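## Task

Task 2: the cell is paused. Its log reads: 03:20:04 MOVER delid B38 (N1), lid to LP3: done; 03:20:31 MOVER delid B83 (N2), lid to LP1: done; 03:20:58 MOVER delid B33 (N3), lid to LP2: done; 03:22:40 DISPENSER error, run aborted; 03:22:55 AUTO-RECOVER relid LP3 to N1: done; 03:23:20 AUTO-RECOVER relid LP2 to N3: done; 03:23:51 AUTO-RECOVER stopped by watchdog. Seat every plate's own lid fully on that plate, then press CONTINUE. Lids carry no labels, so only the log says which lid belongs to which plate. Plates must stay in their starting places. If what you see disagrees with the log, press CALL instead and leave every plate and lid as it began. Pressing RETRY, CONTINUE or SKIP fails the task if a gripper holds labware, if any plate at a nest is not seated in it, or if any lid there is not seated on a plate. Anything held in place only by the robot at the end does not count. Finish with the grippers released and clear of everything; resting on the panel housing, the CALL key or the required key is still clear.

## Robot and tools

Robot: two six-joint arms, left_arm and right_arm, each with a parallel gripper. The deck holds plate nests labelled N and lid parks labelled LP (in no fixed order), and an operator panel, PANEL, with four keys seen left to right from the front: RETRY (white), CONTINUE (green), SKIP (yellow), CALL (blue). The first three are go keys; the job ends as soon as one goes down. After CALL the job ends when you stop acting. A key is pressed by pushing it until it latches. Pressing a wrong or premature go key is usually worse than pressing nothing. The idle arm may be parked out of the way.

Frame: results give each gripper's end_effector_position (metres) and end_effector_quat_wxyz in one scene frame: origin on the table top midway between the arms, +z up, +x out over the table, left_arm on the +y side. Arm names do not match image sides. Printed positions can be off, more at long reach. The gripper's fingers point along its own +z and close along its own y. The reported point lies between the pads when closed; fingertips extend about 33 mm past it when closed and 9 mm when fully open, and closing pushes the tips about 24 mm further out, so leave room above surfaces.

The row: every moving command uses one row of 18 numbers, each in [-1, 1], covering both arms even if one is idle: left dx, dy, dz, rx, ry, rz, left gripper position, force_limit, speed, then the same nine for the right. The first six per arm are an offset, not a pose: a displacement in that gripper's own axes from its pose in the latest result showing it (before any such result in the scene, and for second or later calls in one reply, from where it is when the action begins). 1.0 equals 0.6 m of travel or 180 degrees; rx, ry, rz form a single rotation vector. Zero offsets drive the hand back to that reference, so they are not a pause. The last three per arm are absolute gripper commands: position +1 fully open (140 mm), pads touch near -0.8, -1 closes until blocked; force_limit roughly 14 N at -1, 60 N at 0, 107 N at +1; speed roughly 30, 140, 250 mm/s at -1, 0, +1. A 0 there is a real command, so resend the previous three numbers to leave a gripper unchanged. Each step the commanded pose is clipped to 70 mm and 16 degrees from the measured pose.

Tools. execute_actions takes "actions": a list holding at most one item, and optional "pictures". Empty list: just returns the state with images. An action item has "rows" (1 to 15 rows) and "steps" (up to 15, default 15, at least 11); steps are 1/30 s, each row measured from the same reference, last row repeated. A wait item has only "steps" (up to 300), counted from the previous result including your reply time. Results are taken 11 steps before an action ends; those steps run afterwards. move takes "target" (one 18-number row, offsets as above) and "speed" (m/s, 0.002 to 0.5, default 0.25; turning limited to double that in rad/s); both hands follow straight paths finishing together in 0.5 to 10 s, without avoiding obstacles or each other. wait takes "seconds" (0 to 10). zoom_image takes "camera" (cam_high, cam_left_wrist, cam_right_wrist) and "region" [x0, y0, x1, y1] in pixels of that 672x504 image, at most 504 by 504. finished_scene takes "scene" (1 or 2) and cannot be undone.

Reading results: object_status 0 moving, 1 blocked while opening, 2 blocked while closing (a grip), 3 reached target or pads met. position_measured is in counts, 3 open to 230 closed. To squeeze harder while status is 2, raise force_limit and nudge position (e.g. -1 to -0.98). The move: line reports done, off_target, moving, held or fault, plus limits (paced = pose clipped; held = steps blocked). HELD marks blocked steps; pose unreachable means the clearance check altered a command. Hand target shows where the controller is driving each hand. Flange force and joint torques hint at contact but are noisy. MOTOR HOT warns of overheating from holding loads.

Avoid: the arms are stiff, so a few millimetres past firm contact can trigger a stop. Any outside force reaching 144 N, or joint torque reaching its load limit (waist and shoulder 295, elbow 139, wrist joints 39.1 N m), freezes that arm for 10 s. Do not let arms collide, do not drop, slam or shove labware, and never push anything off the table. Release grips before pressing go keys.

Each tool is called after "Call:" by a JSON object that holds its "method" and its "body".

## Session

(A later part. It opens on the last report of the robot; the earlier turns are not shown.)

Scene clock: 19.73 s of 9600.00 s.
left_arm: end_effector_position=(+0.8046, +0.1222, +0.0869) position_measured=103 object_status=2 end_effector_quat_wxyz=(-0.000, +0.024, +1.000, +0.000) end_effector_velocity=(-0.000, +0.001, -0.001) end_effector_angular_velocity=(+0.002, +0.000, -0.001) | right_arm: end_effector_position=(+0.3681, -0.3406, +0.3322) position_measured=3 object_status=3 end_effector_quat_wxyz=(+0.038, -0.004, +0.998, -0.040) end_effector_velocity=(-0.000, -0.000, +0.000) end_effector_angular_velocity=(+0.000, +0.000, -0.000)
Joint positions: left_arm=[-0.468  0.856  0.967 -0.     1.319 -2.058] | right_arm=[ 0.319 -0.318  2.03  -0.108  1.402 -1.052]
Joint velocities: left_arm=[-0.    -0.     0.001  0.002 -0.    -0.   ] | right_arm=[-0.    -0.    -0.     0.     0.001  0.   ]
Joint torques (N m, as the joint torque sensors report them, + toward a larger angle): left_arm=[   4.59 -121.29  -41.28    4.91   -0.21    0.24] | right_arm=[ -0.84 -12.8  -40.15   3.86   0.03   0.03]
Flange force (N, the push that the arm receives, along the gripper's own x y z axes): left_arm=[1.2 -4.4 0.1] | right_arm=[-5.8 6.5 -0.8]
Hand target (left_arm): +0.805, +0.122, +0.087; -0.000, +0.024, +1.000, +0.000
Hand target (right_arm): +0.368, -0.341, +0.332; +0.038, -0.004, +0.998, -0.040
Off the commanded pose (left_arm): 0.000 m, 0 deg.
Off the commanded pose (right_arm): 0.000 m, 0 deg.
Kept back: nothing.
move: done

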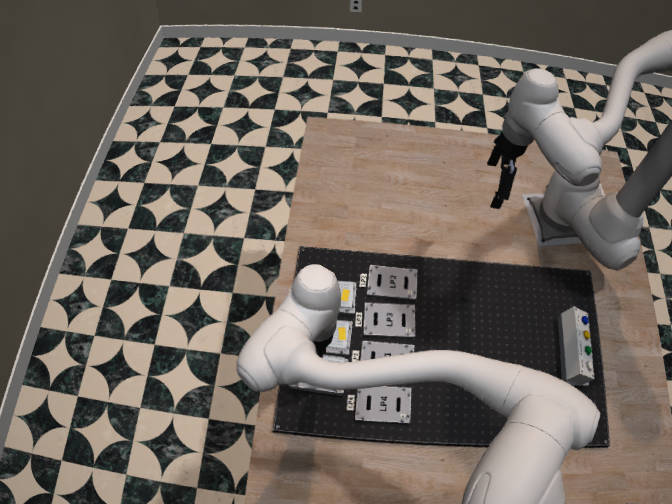

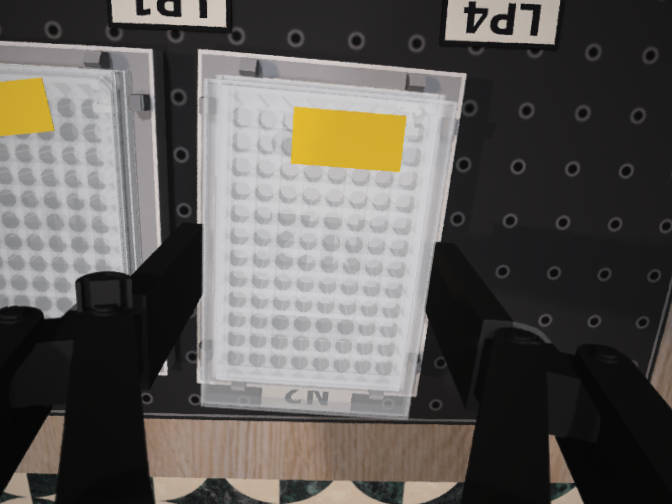

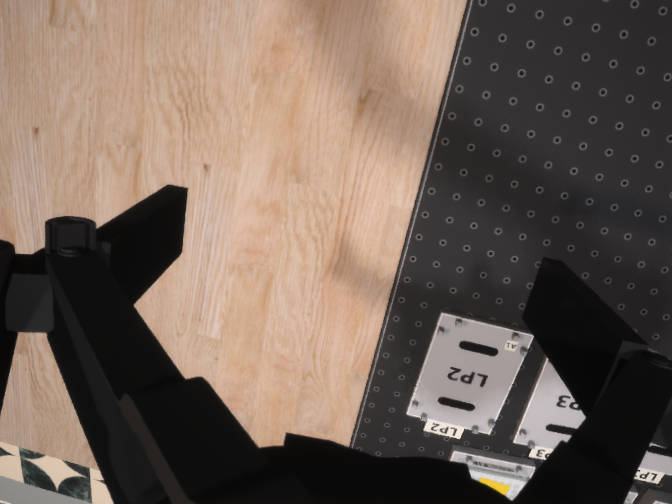

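Call:
{"method": "zoom_image", "body": {"camera": "cam_left_wrist", "region": [190, 45, 270, 125]}}

Call:
{"method": "zoom_image", "body": {"camera": "cam_left_wrist", "region": [395, 65, 475, 145]}}

Region (190, 45, 270, 125) of cam_left_wrist's 672x504 image, scaled by 6.300, with more detail than that image has.

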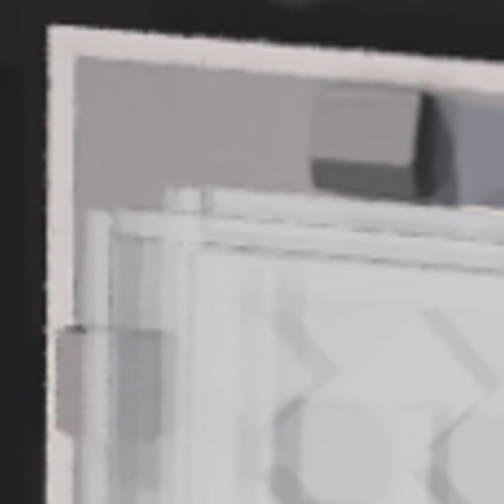

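Region (395, 65, 475, 145) of cam_left_wrist's 672x504 image, scaled by 6.300, with more detail than that image has.

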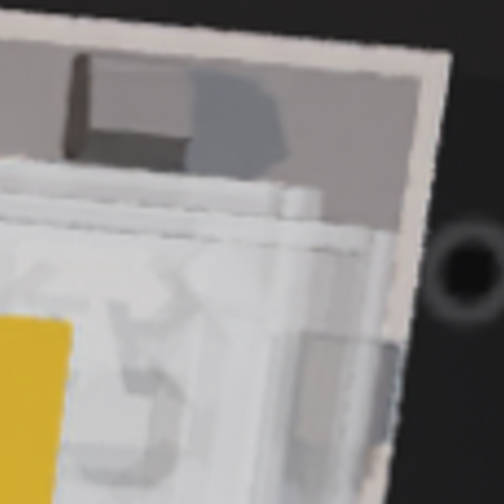

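Call:
{"method": "zoom_image", "body": {"camera": "cam_left_wrist", "region": [185, 335, 265, 415]}}

Call:
{"method": "zoom_image", "body": {"camera": "cam_left_wrist", "region": [355, 345, 435, 425]}}

Region (185, 335, 265, 415) of cam_left_wrist's 672x504 image, scaled by 6.300, with more detail than that image has.

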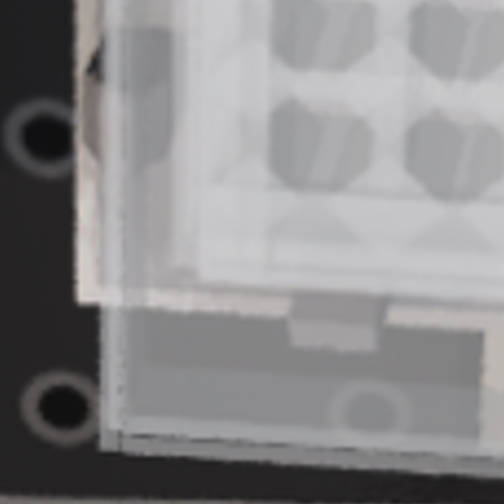

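Region (355, 345, 435, 425) of cam_left_wrist's 672x504 image, scaled by 6.300, with more detail than that image has.

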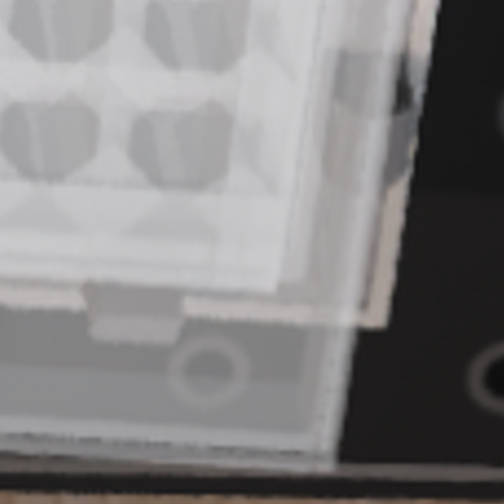

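Call:
{"method": "move", "body": {"target": [0,0.0008,0.0175,0,0,-0.0007,-1,-0.5,-1, 0,0,0,0,0,0,1,0,0], "speed": 0.02}}

Call:
{"method": "zoom_image", "body": {"camera": "cam_left_wrist", "region": [185, 335, 265, 415]}}

Call:
{"method": "zoom_image", "body": {"camera": "cam_left_wrist", "region": [355, 345, 435, 425]}}

Scene clock: 22.63 s of 9600.00 s.
left_arm: end_effector_position=(+0.8047, +0.1227, +0.0764) position_measured=103 object_status=2 end_effector_quat_wxyz=(-0.000, +0.023, +1.000, +0.000) end_effector_velocity=(-0.000, +0.000, -0.001) end_effector_angular_velocity=(+0.000, +0.001, +0.001) | right_arm: end_effector_position=(+0.3681, -0.3406, +0.3322) position_measured=3 object_status=3 end_effector_quat_wxyz=(+0.038, -0.004, +0.998, -0.040) end_effector_velocity=(-0.001, -0.000, -0.000) end_effector_angular_velocity=(-0.001, +0.001, +0.000)
Joint positions: left_arm=[-0.467  0.861  0.977  0.     1.304 -2.06 ] | right_arm=[ 0.319 -0.318  2.03  -0.108  1.402 -1.052]
Joint velocities: left_arm=[ 0.  0.  0. -0. -0. -0.] | right_arm=[ 0.    -0.001  0.001 -0.     0.002 -0.   ]
Joint torques (N m, as the joint torque sensors report them, + toward a larger angle): left_arm=[   3.61 -118.99  -40.46    4.51   -0.8     0.15] | right_arm=[  1.28 -11.59 -40.28   4.02   0.08   0.24]
Flange force (N, the push that the arm receives, along the gripper's own x y z axes): left_arm=[0.2 -3.9 0.3] | right_arm=[-6.9 -0.4 -0.2]
Hand target (left_arm): +0.805, +0.123, +0.076; -0.000, +0.023, +1.000, +0.000
Hand target (right_arm): +0.368, -0.341, +0.332; +0.038, -0.004, +0.998, -0.040
Off the commanded pose (left_arm): 0.000 m, 0 deg.
Off the commanded pose (right_arm): 0.000 m, 0 deg.
Kept back: nothing.
move: done

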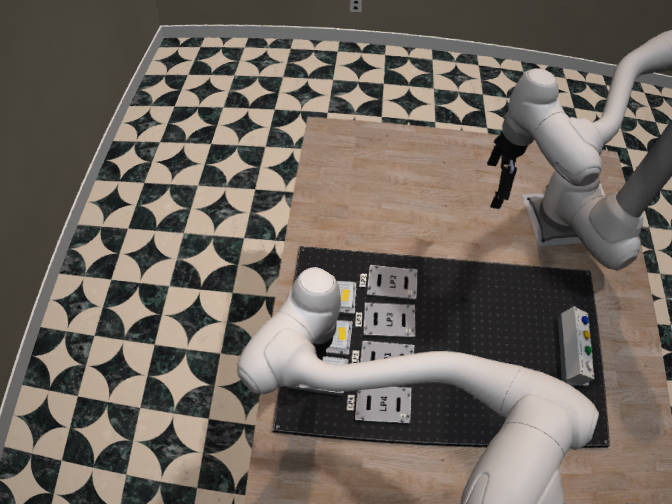

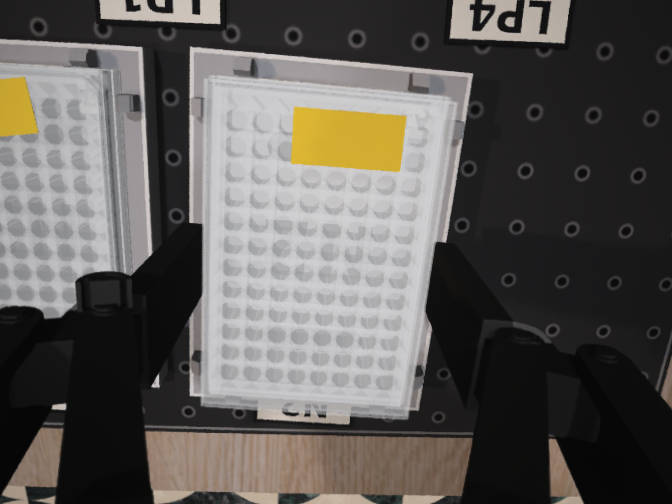

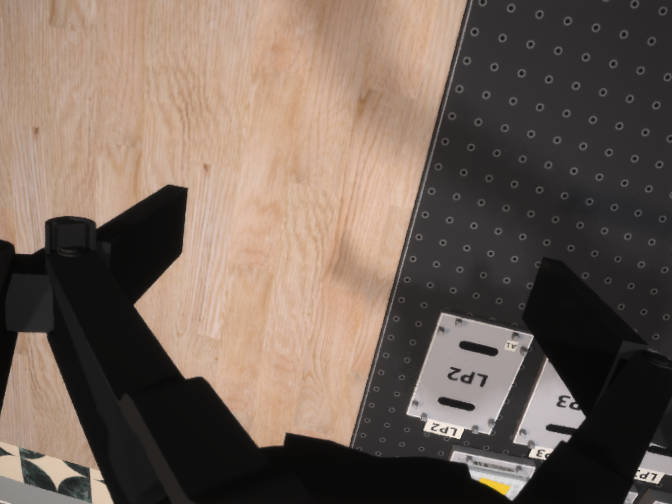

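Region (185, 335, 265, 415) of cam_left_wrist's 672x504 image, scaled by 6.300, with more detail than that image has.

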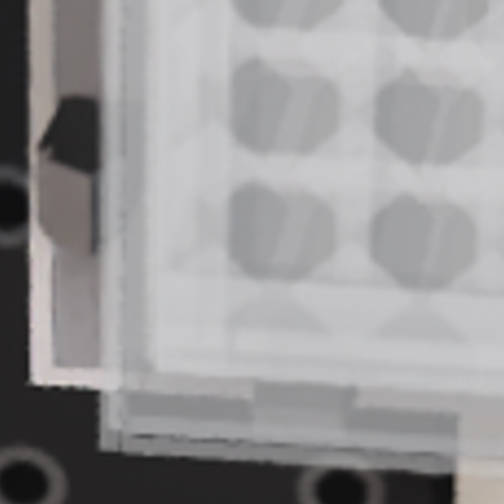

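Region (355, 345, 435, 425) of cam_left_wrist's 672x504 image, scaled by 6.300, with more detail than that image has.

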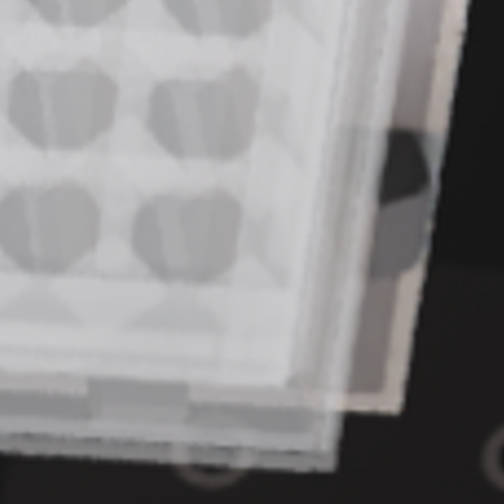

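Call:
{"method": "move", "body": {"target": [0,0,0.006,0,0,0,-1,-0.5,-1, 0,0,0,0,0,0,1,0,0], "speed": 0.01}}

Scene clock: 23.63 s of 9600.00 s.
left_arm: end_effector_position=(+0.8047, +0.1226, +0.0729) position_measured=103 object_status=2 end_effector_quat_wxyz=(-0.000, +0.023, +1.000, -0.000) end_effector_velocity=(-0.001, +0.001, -0.004) end_effector_angular_velocity=(+0.001, +0.004, +0.001) | right_arm: end_effector_position=(+0.3681, -0.3406, +0.3322) position_measured=3 object_status=3 end_effector_quat_wxyz=(+0.038, -0.004, +0.998, -0.040) end_effector_velocity=(+0.000, +0.000, +0.001) end_effector_angular_velocity=(+0.001, -0.001, -0.000)
Joint positions: left_arm=[-0.467  0.863  0.98  -0.     1.299 -2.06 ] | right_arm=[ 0.319 -0.318  2.03  -0.108  1.402 -1.052]
Joint velocities: left_arm=[ 0.     0.003  0.002 -0.001 -0.001 -0.   ] | right_arm=[ 0.    -0.    -0.001  0.    -0.     0.   ]
Joint torques (N m, as the joint torque sensors report them, + toward a larger angle): left_arm=[  2.02 -64.34 -17.51   3.61  -3.73  -0.1 ] | right_arm=[ -0.26 -13.58 -40.     3.86   0.04  -0.04]
Flange force (N, the push that the arm receives, along the gripper's own x y z axes): left_arm=[16.0 5.7 -54.3] | right_arm=[-7.7 6.1 -0.8]
Hand target (left_arm): +0.805, +0.123, +0.073; -0.000, +0.023, +1.000, +0.000
Hand target (right_arm): +0.368, -0.341, +0.332; +0.038, -0.004, +0.998, -0.040
Off the commanded pose (left_arm): 0.000 m, 0 deg.
Off the commanded pose (right_arm): 0.000 m, 0 deg.
Kept back: nothing.
move: done

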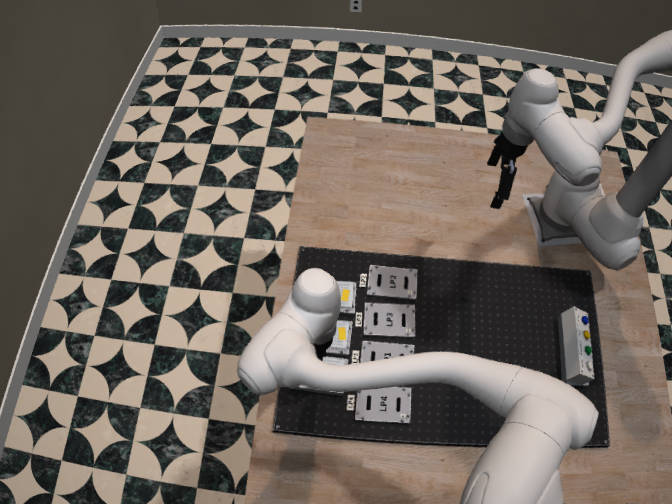

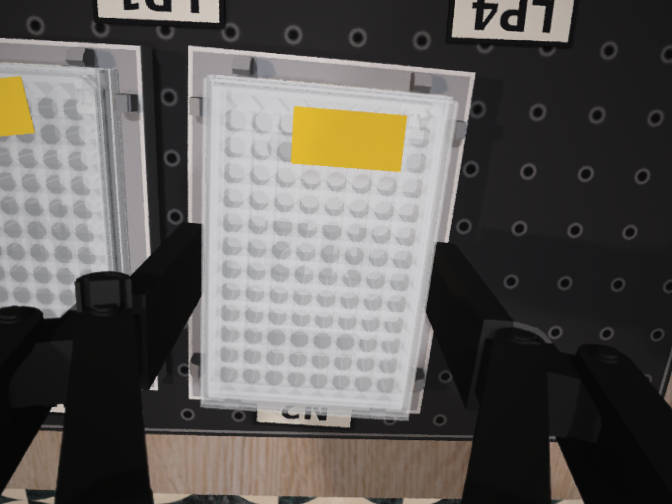

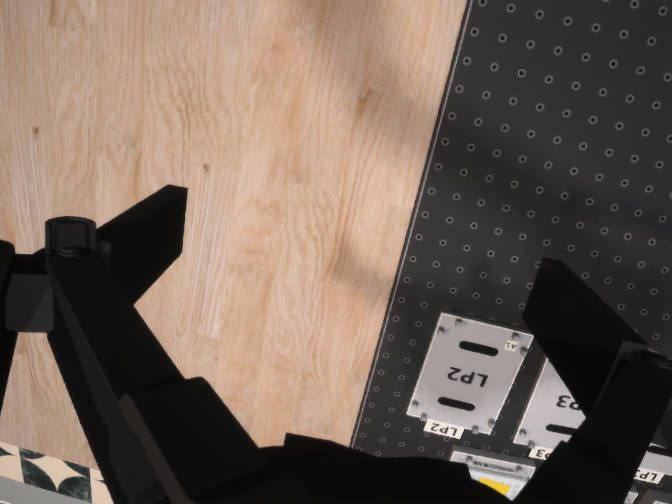

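Call:
{"method": "move", "body": {"target": [0,0,-0.0033,0,0,0,-1,-0.5,-1, 0,0,0,0,0,0,1,0,0], "speed": 0.01}}

Call:
{"method": "zoom_image", "body": {"camera": "cam_left_wrist", "region": [185, 55, 245, 115]}}

Call:
{"method": "zoom_image", "body": {"camera": "cam_left_wrist", "region": [415, 75, 475, 135]}}

Call:
{"method": "zoom_image", "body": {"camera": "cam_left_wrist", "region": [185, 355, 245, 415]}}

Call:
{"method": "zoom_image", "body": {"camera": "cam_left_wrist", "region": [60, 40, 160, 140]}}

Scene clock: 24.97 s of 9600.00 s.
left_arm: end_effector_position=(+0.8047, +0.1227, +0.0748) position_measured=103 object_status=2 end_effector_quat_wxyz=(-0.000, +0.023, +1.000, +0.000) end_effector_velocity=(-0.000, -0.000, +0.001) end_effector_angular_velocity=(-0.000, -0.001, -0.000) | right_arm: end_effector_position=(+0.3681, -0.3406, +0.3322) position_measured=3 object_status=3 end_effector_quat_wxyz=(+0.038, -0.004, +0.998, -0.040) end_effector_velocity=(-0.000, -0.000, -0.000) end_effector_angular_velocity=(-0.000, +0.001, +0.001)
Joint positions: left_arm=[-0.467  0.862  0.978  0.     1.302 -2.06 ] | right_arm=[ 0.319 -0.318  2.03  -0.108  1.402 -1.052]
Joint velocities: left_arm=[-0.    -0.001  0.001  0.     0.    -0.   ] | right_arm=[ 0.     0.     0.001  0.    -0.    -0.   ]
Joint torques (N m, as the joint torque sensors report them, + toward a larger angle): left_arm=[   3.24 -122.31  -38.45    4.5     0.34    0.25] | right_arm=[ -1.82 -12.14 -40.59   3.83   0.17   0.19]
Flange force (N, the push that the arm receives, along the gripper's own x y z axes): left_arm=[-9.0 -8.3 0.5] | right_arm=[-3.3 7.6 -0.2]
Hand target (left_arm): +0.805, +0.123, +0.075; -0.000, +0.023, +1.000, -0.000
Hand target (right_arm): +0.368, -0.341, +0.332; +0.038, -0.004, +0.998, -0.040
Off the commanded pose (left_arm): 0.000 m, 0 deg.
Off the commanded pose (right_arm): 0.000 m, 0 deg.
Kept back: nothing.
move: done

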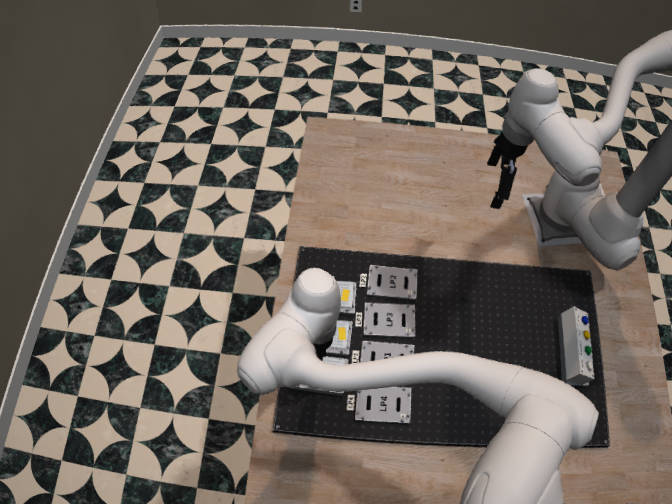

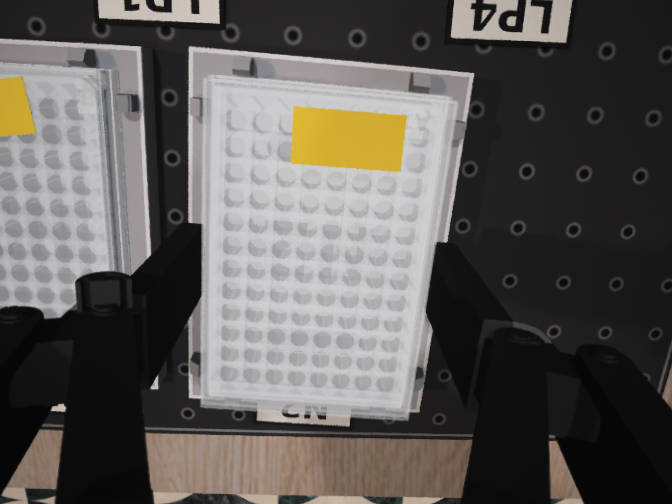

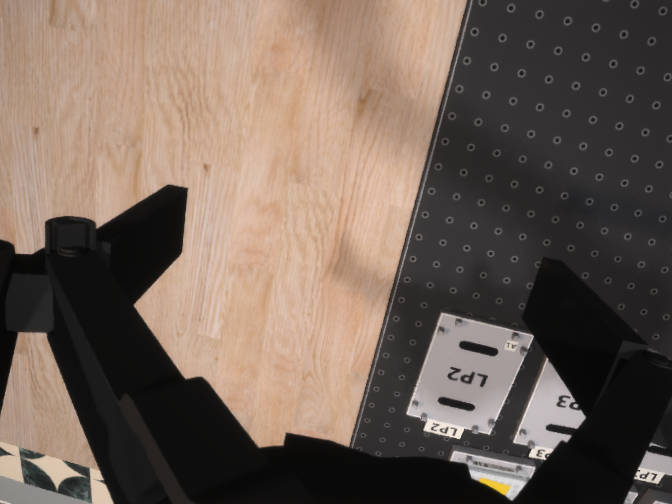

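Region (185, 55, 245, 115) of cam_left_wrist's 672x504 image, scaled by 8.400, with more detail than that image has.

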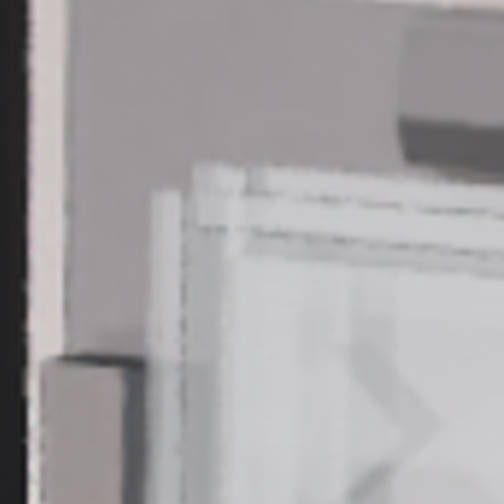

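Region (415, 75, 475, 135) of cam_left_wrist's 672x504 image, scaled by 8.400, with more detail than that image has.

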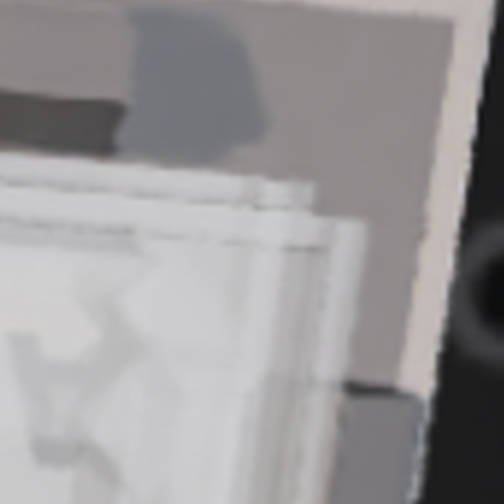

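Region (185, 355, 245, 415) of cam_left_wrist's 672x504 image, scaled by 8.400, with more detail than that image has.

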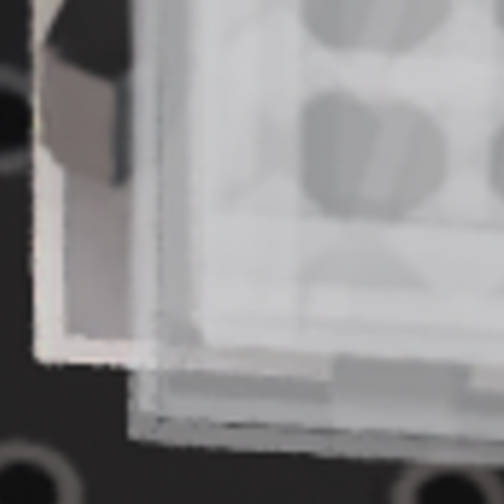

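Region (60, 40, 160, 140) of cam_left_wrist's 672x504 image, scaled by 5.040, with more detail than that image has.

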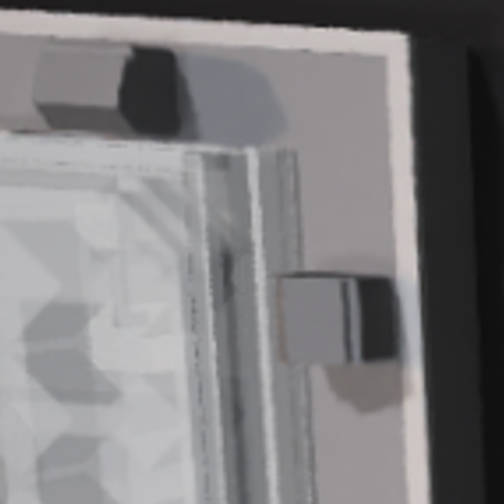

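Call:
{"method": "move", "body": {"target": [0,0,0.0005,0,0,0,0.36,-0.5,-0.5, 0,0,0,0,0,0,1,0,0], "speed": 0.01}}

Call:
{"method": "move", "body": {"target": [0,0,-0.06,0,0,0,0.36,-0.5,-0.5, 0,0,0,0,0,0,1,0,0], "speed": 0.1}}

Call:
{"method": "move", "body": {"target": [0.33,-0.17,-0.1,0,-0.2,0,1,-0.5,0, 0,0,0,0,0,0,1,0,0], "speed": 0.3}}

Scene clock: 26.27 s of 9600.00 s.
left_arm: end_effector_position=(+0.8047, +0.1226, +0.0746) position_measured=84 object_status=3 end_effector_quat_wxyz=(-0.000, +0.023, +1.000, -0.000) end_effector_velocity=(+0.000, -0.000, +0.001) end_effector_angular_velocity=(-0.000, -0.001, -0.000) | right_arm: end_effector_position=(+0.3681, -0.3406, +0.3322) position_measured=3 object_status=3 end_effector_quat_wxyz=(+0.038, -0.004, +0.998, -0.040) end_effector_velocity=(-0.000, -0.000, -0.000) end_effector_angular_velocity=(-0.001, +0.002, +0.000)
Joint positions: left_arm=[-0.467  0.862  0.979 -0.     1.301 -2.06 ] | right_arm=[ 0.319 -0.318  2.03  -0.108  1.402 -1.052]
Joint velocities: left_arm=[-0.    -0.    -0.001  0.    -0.    -0.   ] | right_arm=[-0.     0.001 -0.    -0.     0.002 -0.001]
Joint torques (N m, as the joint torque sensors report them, + toward a larger angle): left_arm=[   4.43 -118.75  -39.3     4.31   -0.22    0.51] | right_arm=[ -0.93 -12.02 -40.04   3.95   0.07   0.02]
Flange force (N, the push that the arm receives, along the gripper's own x y z axes): left_arm=[-0.8 -5.9 -1.2] | right_arm=[-5.1 6.2 -1.0]
Hand target (left_arm): +0.805, +0.123, +0.074; -0.000, +0.023, +1.000, +0.000
Hand target (right_arm): +0.368, -0.341, +0.332; +0.038, -0.004, +0.998, -0.040
Off the commanded pose (left_arm): 0.000 m, 0 deg.
Off the commanded pose (right_arm): 0.000 m, 0 deg.
Kept back: nothing.
move: done

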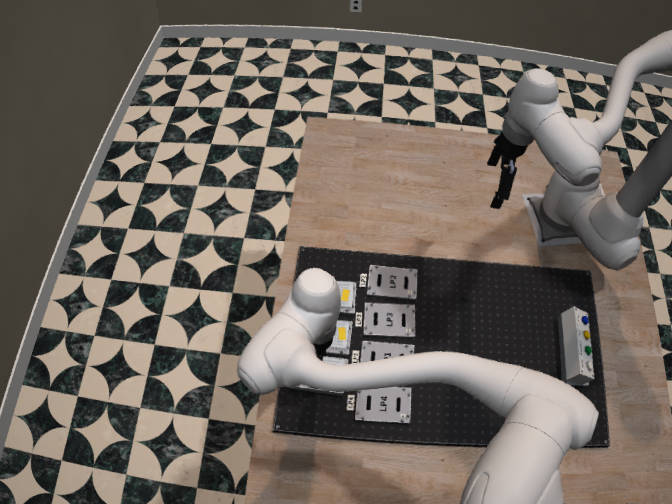

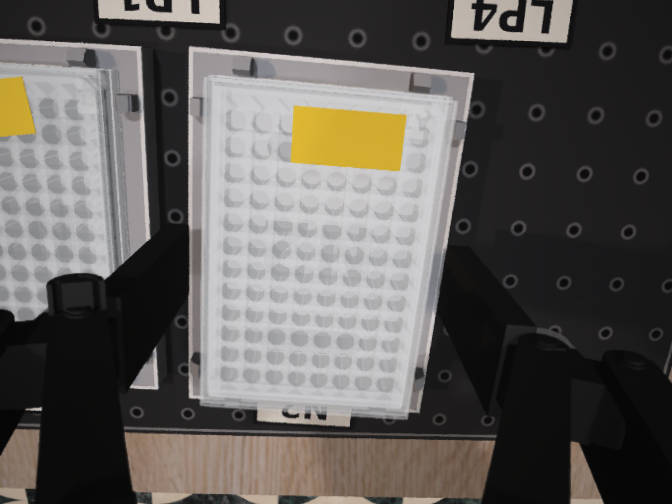

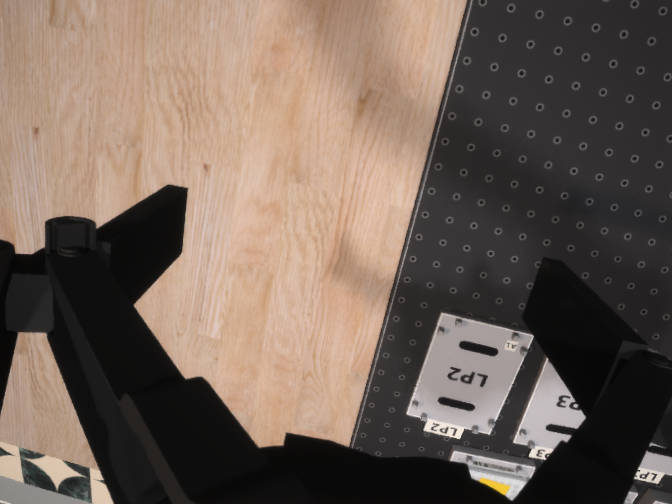

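Scene clock: 27.00 s of 9600.00 s.
left_arm: end_effector_position=(+0.8047, +0.1226, +0.1107) position_measured=84 object_status=3 end_effector_quat_wxyz=(-0.000, +0.023, +1.000, -0.000) end_effector_velocity=(-0.000, +0.000, -0.001) end_effector_angular_velocity=(-0.000, +0.001, +0.000) | right_arm: end_effector_position=(+0.3681, -0.3406, +0.3322) position_measured=3 object_status=3 end_effector_quat_wxyz=(+0.038, -0.004, +0.998, -0.040) end_effector_velocity=(+0.000, +0.000, +0.001) end_effector_angular_velocity=(+0.001, -0.001, +0.001)
Joint positions: left_arm=[-0.467  0.845  0.944 -0.     1.353 -2.06 ] | right_arm=[ 0.319 -0.318  2.03  -0.108  1.402 -1.052]
Joint velocities: left_arm=[ 0.     0.001  0.    -0.001  0.     0.   ] | right_arm=[-0.    -0.001 -0.001 -0.     0.001 -0.001]
Joint torques (N m, as the joint torque sensors report them, + toward a larger angle): left_arm=[   2.14 -117.31  -38.97    4.59    0.03    0.06] | right_arm=[ -0.28 -13.67 -40.48   3.86   0.09   0.27]
Flange force (N, the push that the arm receives, along the gripper's own x y z axes): left_arm=[-4.1 -4.5 -0.4] | right_arm=[-7.7 5.3 0.1]
Hand target (left_arm): +0.805, +0.123, +0.111; -0.000, +0.023, +1.000, -0.000
Hand target (right_arm): +0.368, -0.341, +0.332; +0.038, -0.004, +0.998, -0.040
Off the commanded pose (left_arm): 0.000 m, 0 deg.
Off the commanded pose (right_arm): 0.000 m, 0 deg.
Kept back: nothing.
move: done

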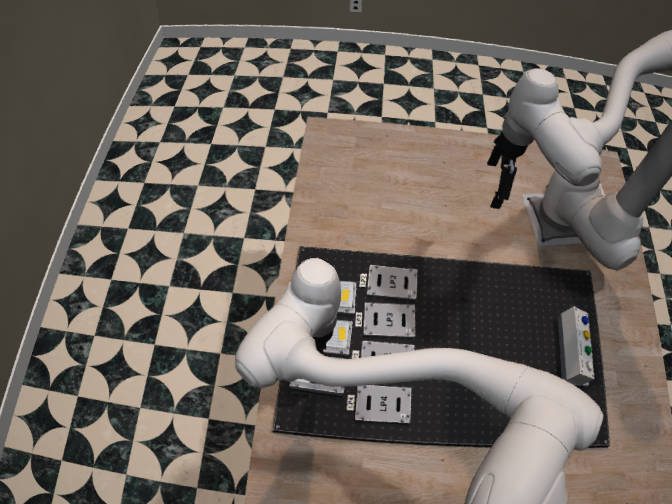

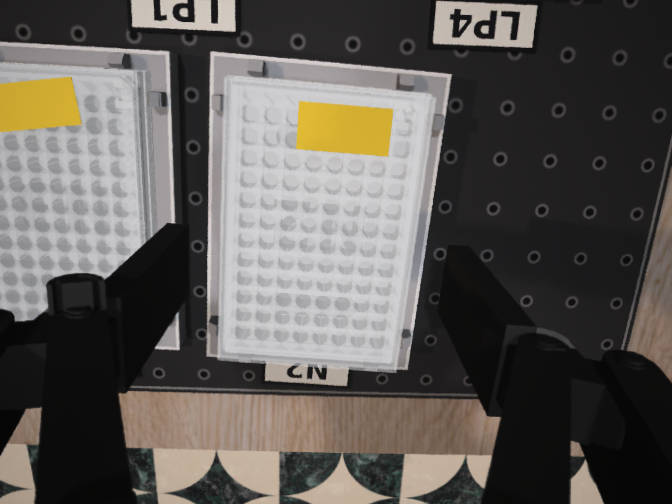

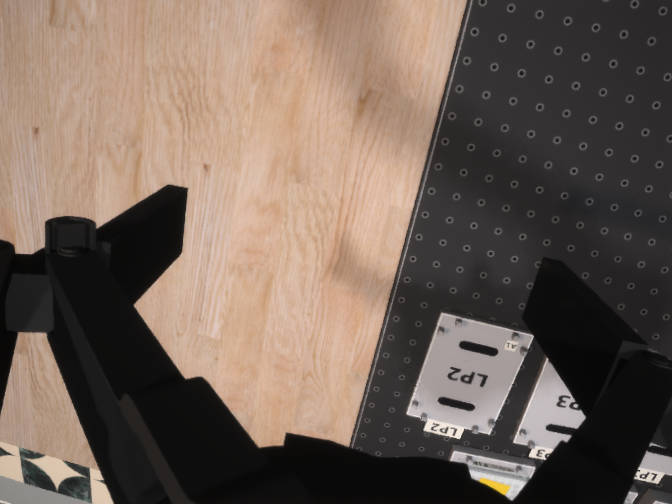

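Scene clock: 28.50 s of 9600.00 s.
left_arm: end_effector_position=(+0.6020, +0.0306, +0.1701) position_measured=3 object_status=3 end_effector_quat_wxyz=(+0.309, +0.022, +0.951, -0.007) end_effector_velocity=(-0.000, -0.001, -0.001) end_effector_angular_velocity=(+0.001, -0.000, -0.001) | right_arm: end_effector_position=(+0.3681, -0.3406, +0.3322) position_measured=3 object_status=3 end_effector_quat_wxyz=(+0.038, -0.004, +0.998, -0.040) end_effector_velocity=(-0.001, -0.000, -0.000) end_effector_angular_velocity=(-0.000, +0.000, +0.000)
Joint positions: left_arm=[-0.839  0.435  1.651  0.713  0.749 -2.89 ] | right_arm=[ 0.319 -0.318  2.03  -0.108  1.402 -1.052]
Joint velocities: left_arm=[-0.001  0.001 -0.001  0.001  0.001 -0.001] | right_arm=[ 0.    -0.001  0.001 -0.    -0.    -0.   ]
Joint torques (N m, as the joint torque sensors report them, + toward a larger angle): left_arm=[  2.94 -83.15 -36.93   4.94   0.01  -0.09] | right_arm=[ -0.88 -12.13 -40.1    4.     0.04   0.06]
Flange force (N, the push that the arm receives, along the gripper's own x y z axes): left_arm=[-2.0 -6.3 -0.2] | right_arm=[-4.6 5.8 -0.7]
Hand target (left_arm): +0.602, +0.031, +0.170; +0.309, +0.022, +0.951, -0.007
Hand target (right_arm): +0.368, -0.341, +0.332; +0.038, -0.004, +0.998, -0.040
Off the commanded pose (left_arm): 0.001 m, 0 deg.
Off the commanded pose (right_arm): 0.000 m, 0 deg.
Kept back: nothing.
move: done

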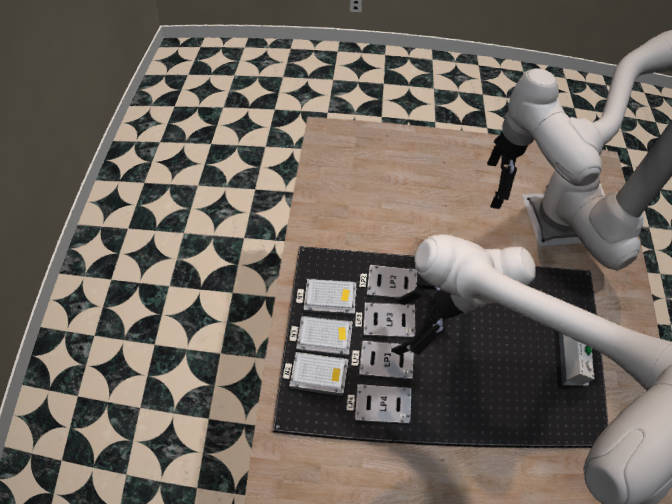

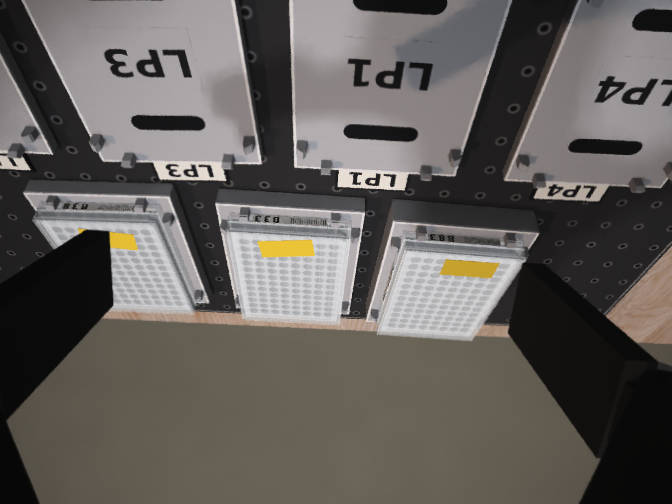

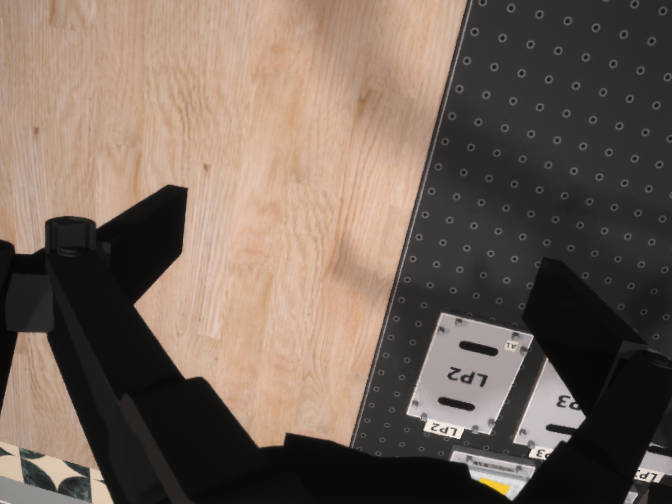

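Call:
{"method": "zoom_image", "body": {"camera": "cam_left_wrist", "region": [360, 195, 545, 345]}}

Call:
{"method": "zoom_image", "body": {"camera": "cam_left_wrist", "region": [205, 185, 375, 335]}}

Call:
{"method": "zoom_image", "body": {"camera": "cam_left_wrist", "region": [20, 175, 215, 325]}}

Call:
{"method": "zoom_image", "body": {"camera": "cam_high", "region": [280, 270, 370, 400]}}

Region (360, 195, 545, 345) of cam_left_wrist's 672x504 image, scaled by 2.724, with more detail than that image has; it fills the top 409 rows of this view, and the rest is white.

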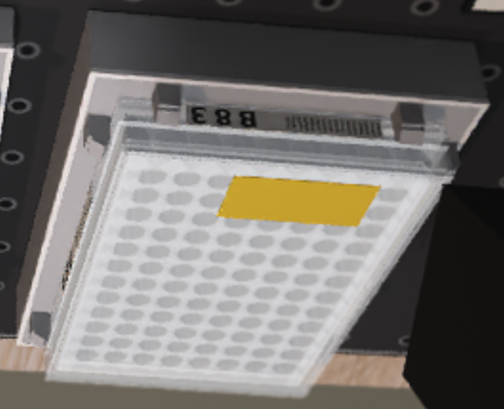

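Region (205, 185, 375, 335) of cam_left_wrist's 672x504 image, scaled by 2.965, with more detail than that image has; it fills the top 445 rows of this view, and the rest is white.

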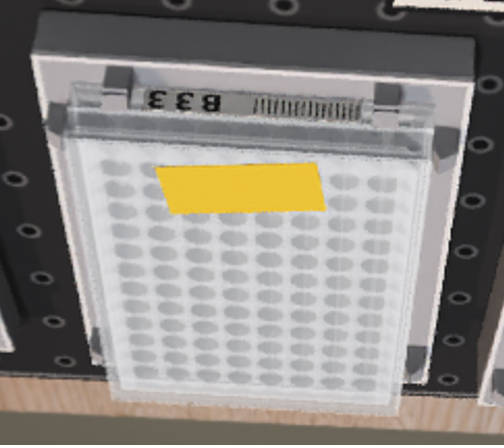

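Region (20, 175, 215, 325) of cam_left_wrist's 672x504 image, scaled by 2.585, with more detail than that image has; it fills the top 388 rows of this view, and the rest is white.

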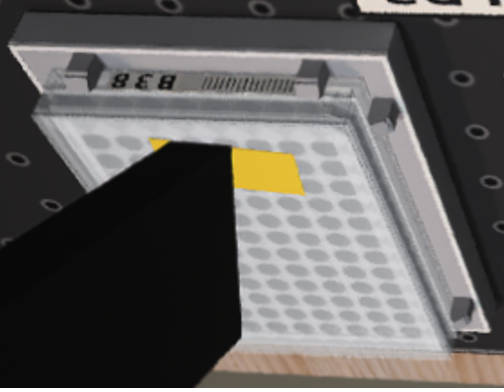

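Region (280, 270, 370, 400) of cam_high's 672x504 image, scaled by 3.877, with more detail than that image has; it fills the left 349 columns of this view, and the rest is white.

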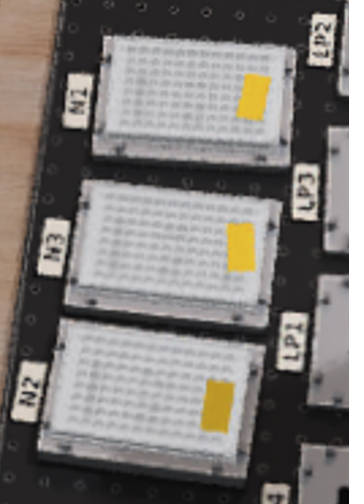

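All three lids are seated and the plate labels match the log. Next is the panel.

Call:
{"method": "move", "body": {"target": [0.846,-0.0535,-0.593,-0.008,0.033,-0.0124,-1,0,0, 0,0,0,0,0,0,1,0,0], "speed": 0.35}}

Scene clock: 32.07 s of 9600.00 s.
left_arm: end_effector_position=(-0.0179, +0.0281, +0.1588) position_measured=233 object_status=3 end_effector_quat_wxyz=(+0.259, -0.000, +0.966, +0.001) end_effector_velocity=(-0.001, -0.001, +0.001) end_effector_angular_velocity=(-0.002, +0.000, -0.001) | right_arm: end_effector_position=(+0.3681, -0.3406, +0.3322) position_measured=3 object_status=3 end_effector_quat_wxyz=(+0.038, -0.004, +0.998, -0.040) end_effector_velocity=(-0.000, -0.000, -0.001) end_effector_angular_velocity=(-0.001, +0.001, -0.000)
Joint positions: left_arm=[-1.738  0.202  1.964  0.556  1.173 -3.649] | right_arm=[ 0.319 -0.318  2.03  -0.108  1.402 -1.052]
Joint velocities: left_arm=[-0.001  0.    -0.002  0.     0.     0.   ] | right_arm=[0.    0.    0.001 0.    0.    0.   ]
Joint torques (N m, as the joint torque sensors report them, + toward a larger angle): left_arm=[  5.26 -57.18 -34.42   4.4    0.17   0.17] | right_arm=[ -0.41 -13.68 -40.63   3.83   0.07   0.25]
Flange force (N, the push that the arm receives, along the gripper's own x y z axes): left_arm=[8.0 -1.4 -6.2] | right_arm=[-7.8 5.8 0.7]
Hand target (left_arm): -0.018, +0.028, +0.159; +0.259, -0.000, +0.966, +0.001
Hand target (right_arm): +0.368, -0.341, +0.332; +0.038, -0.004, +0.998, -0.040
Off the commanded pose (left_arm): 0.002 m, 0 deg.
Off the commanded pose (right_arm): 0.000 m, 0 deg.
Kept back: nothing.
move: done

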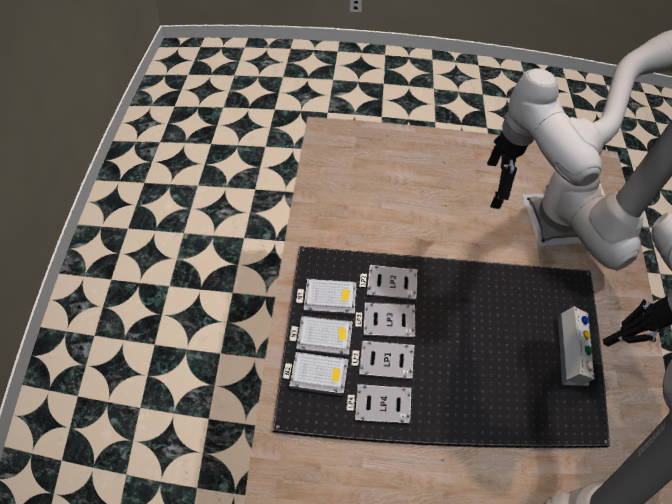

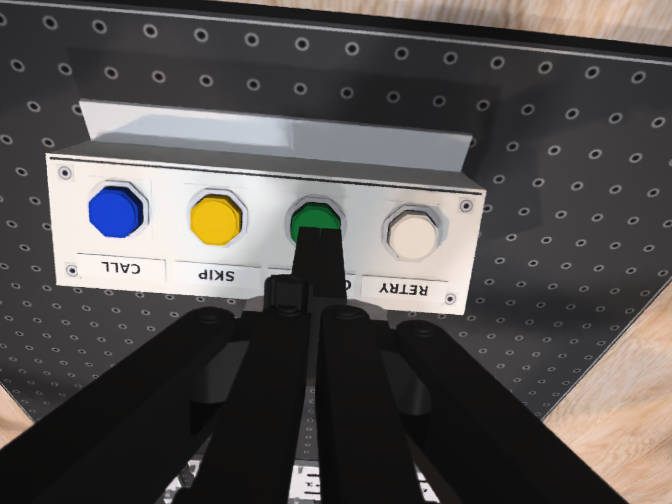

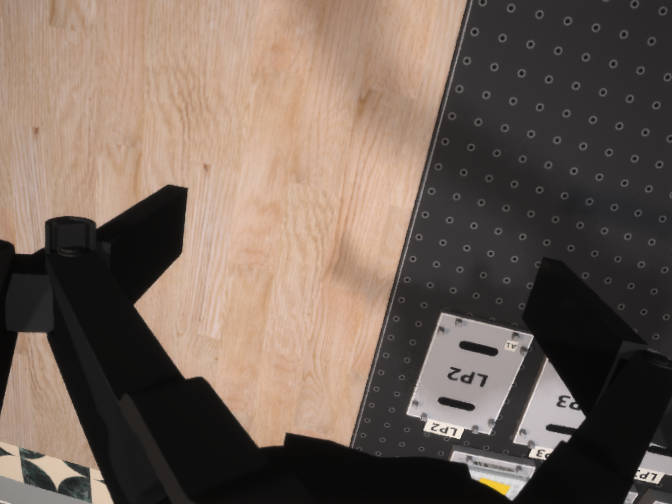

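Call:
{"method": "move", "body": {"target": [-0.002,-0.0035,0.089,0,0,0,-1,0,0, 0,0,0,0,0,0,1,0,0], "speed": 0.08}}

Scene clock: 33.40 s of 9600.00 s.
left_arm: end_effector_position=(+0.0099, +0.0261, +0.1133) position_measured=233 object_status=3 end_effector_quat_wxyz=(+0.259, -0.001, +0.966, +0.001) end_effector_velocity=(-0.000, -0.001, +0.001) end_effector_angular_velocity=(-0.002, +0.000, +0.000) | right_arm: end_effector_position=(+0.3681, -0.3406, +0.3322) position_measured=3 object_status=3 end_effector_quat_wxyz=(+0.038, -0.004, +0.998, -0.040) end_effector_velocity=(+0.000, +0.000, -0.000) end_effector_angular_velocity=(+0.000, -0.000, +0.000)
Joint positions: left_arm=[-1.691  0.247  2.007  0.592  1.079 -3.666] | right_arm=[ 0.319 -0.318  2.03  -0.108  1.402 -1.052]
Joint velocities: left_arm=[ 0.    -0.    -0.002  0.    -0.     0.   ] | right_arm=[-0.     0.001  0.     0.    -0.001 -0.   ]
Joint torques (N m, as the joint torque sensors report them, + toward a larger angle): left_arm=[  4.8  -58.34 -32.22   4.05   0.57   0.37] | right_arm=[ -1.69 -12.25 -40.31   3.78   0.09   0.05]
Flange force (N, the push that the arm receives, along the gripper's own x y z axes): left_arm=[6.8 -0.2 -6.1] | right_arm=[-4.0 8.0 -0.7]
Hand target (left_arm): +0.010, +0.026, +0.113; +0.259, -0.001, +0.966, +0.001
Hand target (right_arm): +0.368, -0.341, +0.332; +0.038, -0.004, +0.998, -0.040
Off the commanded pose (left_arm): 0.000 m, 0 deg.
Off the commanded pose (right_arm): 0.000 m, 0 deg.
Kept back: nothing.
move: done

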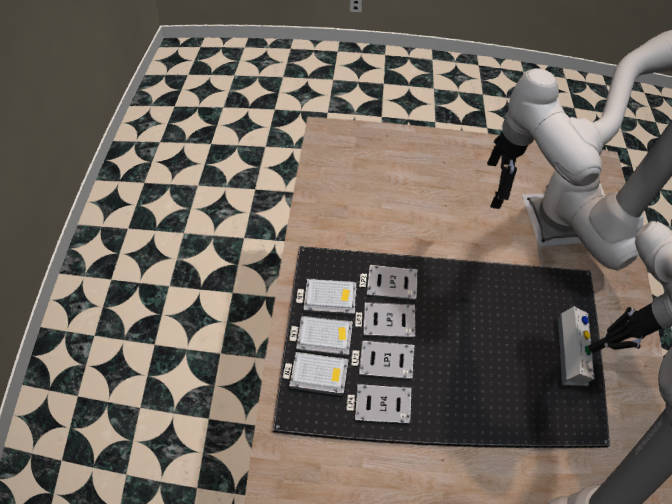

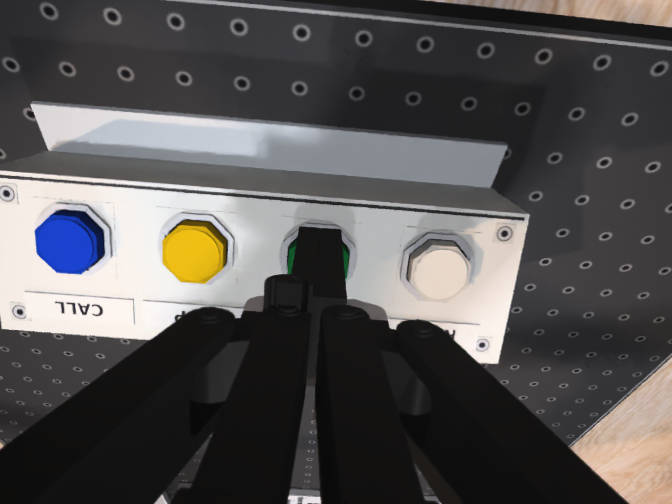

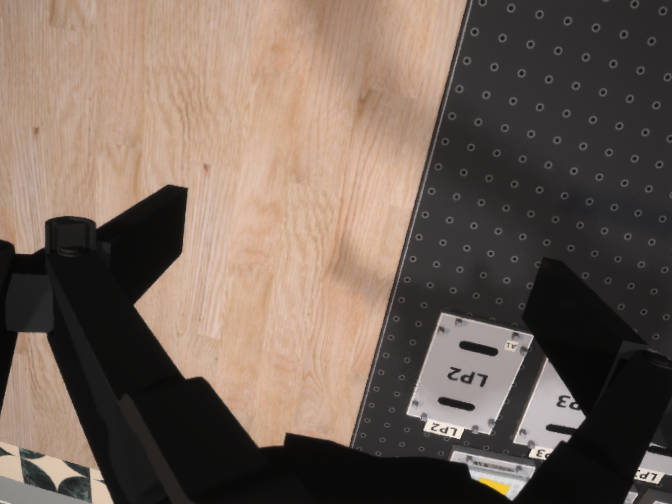

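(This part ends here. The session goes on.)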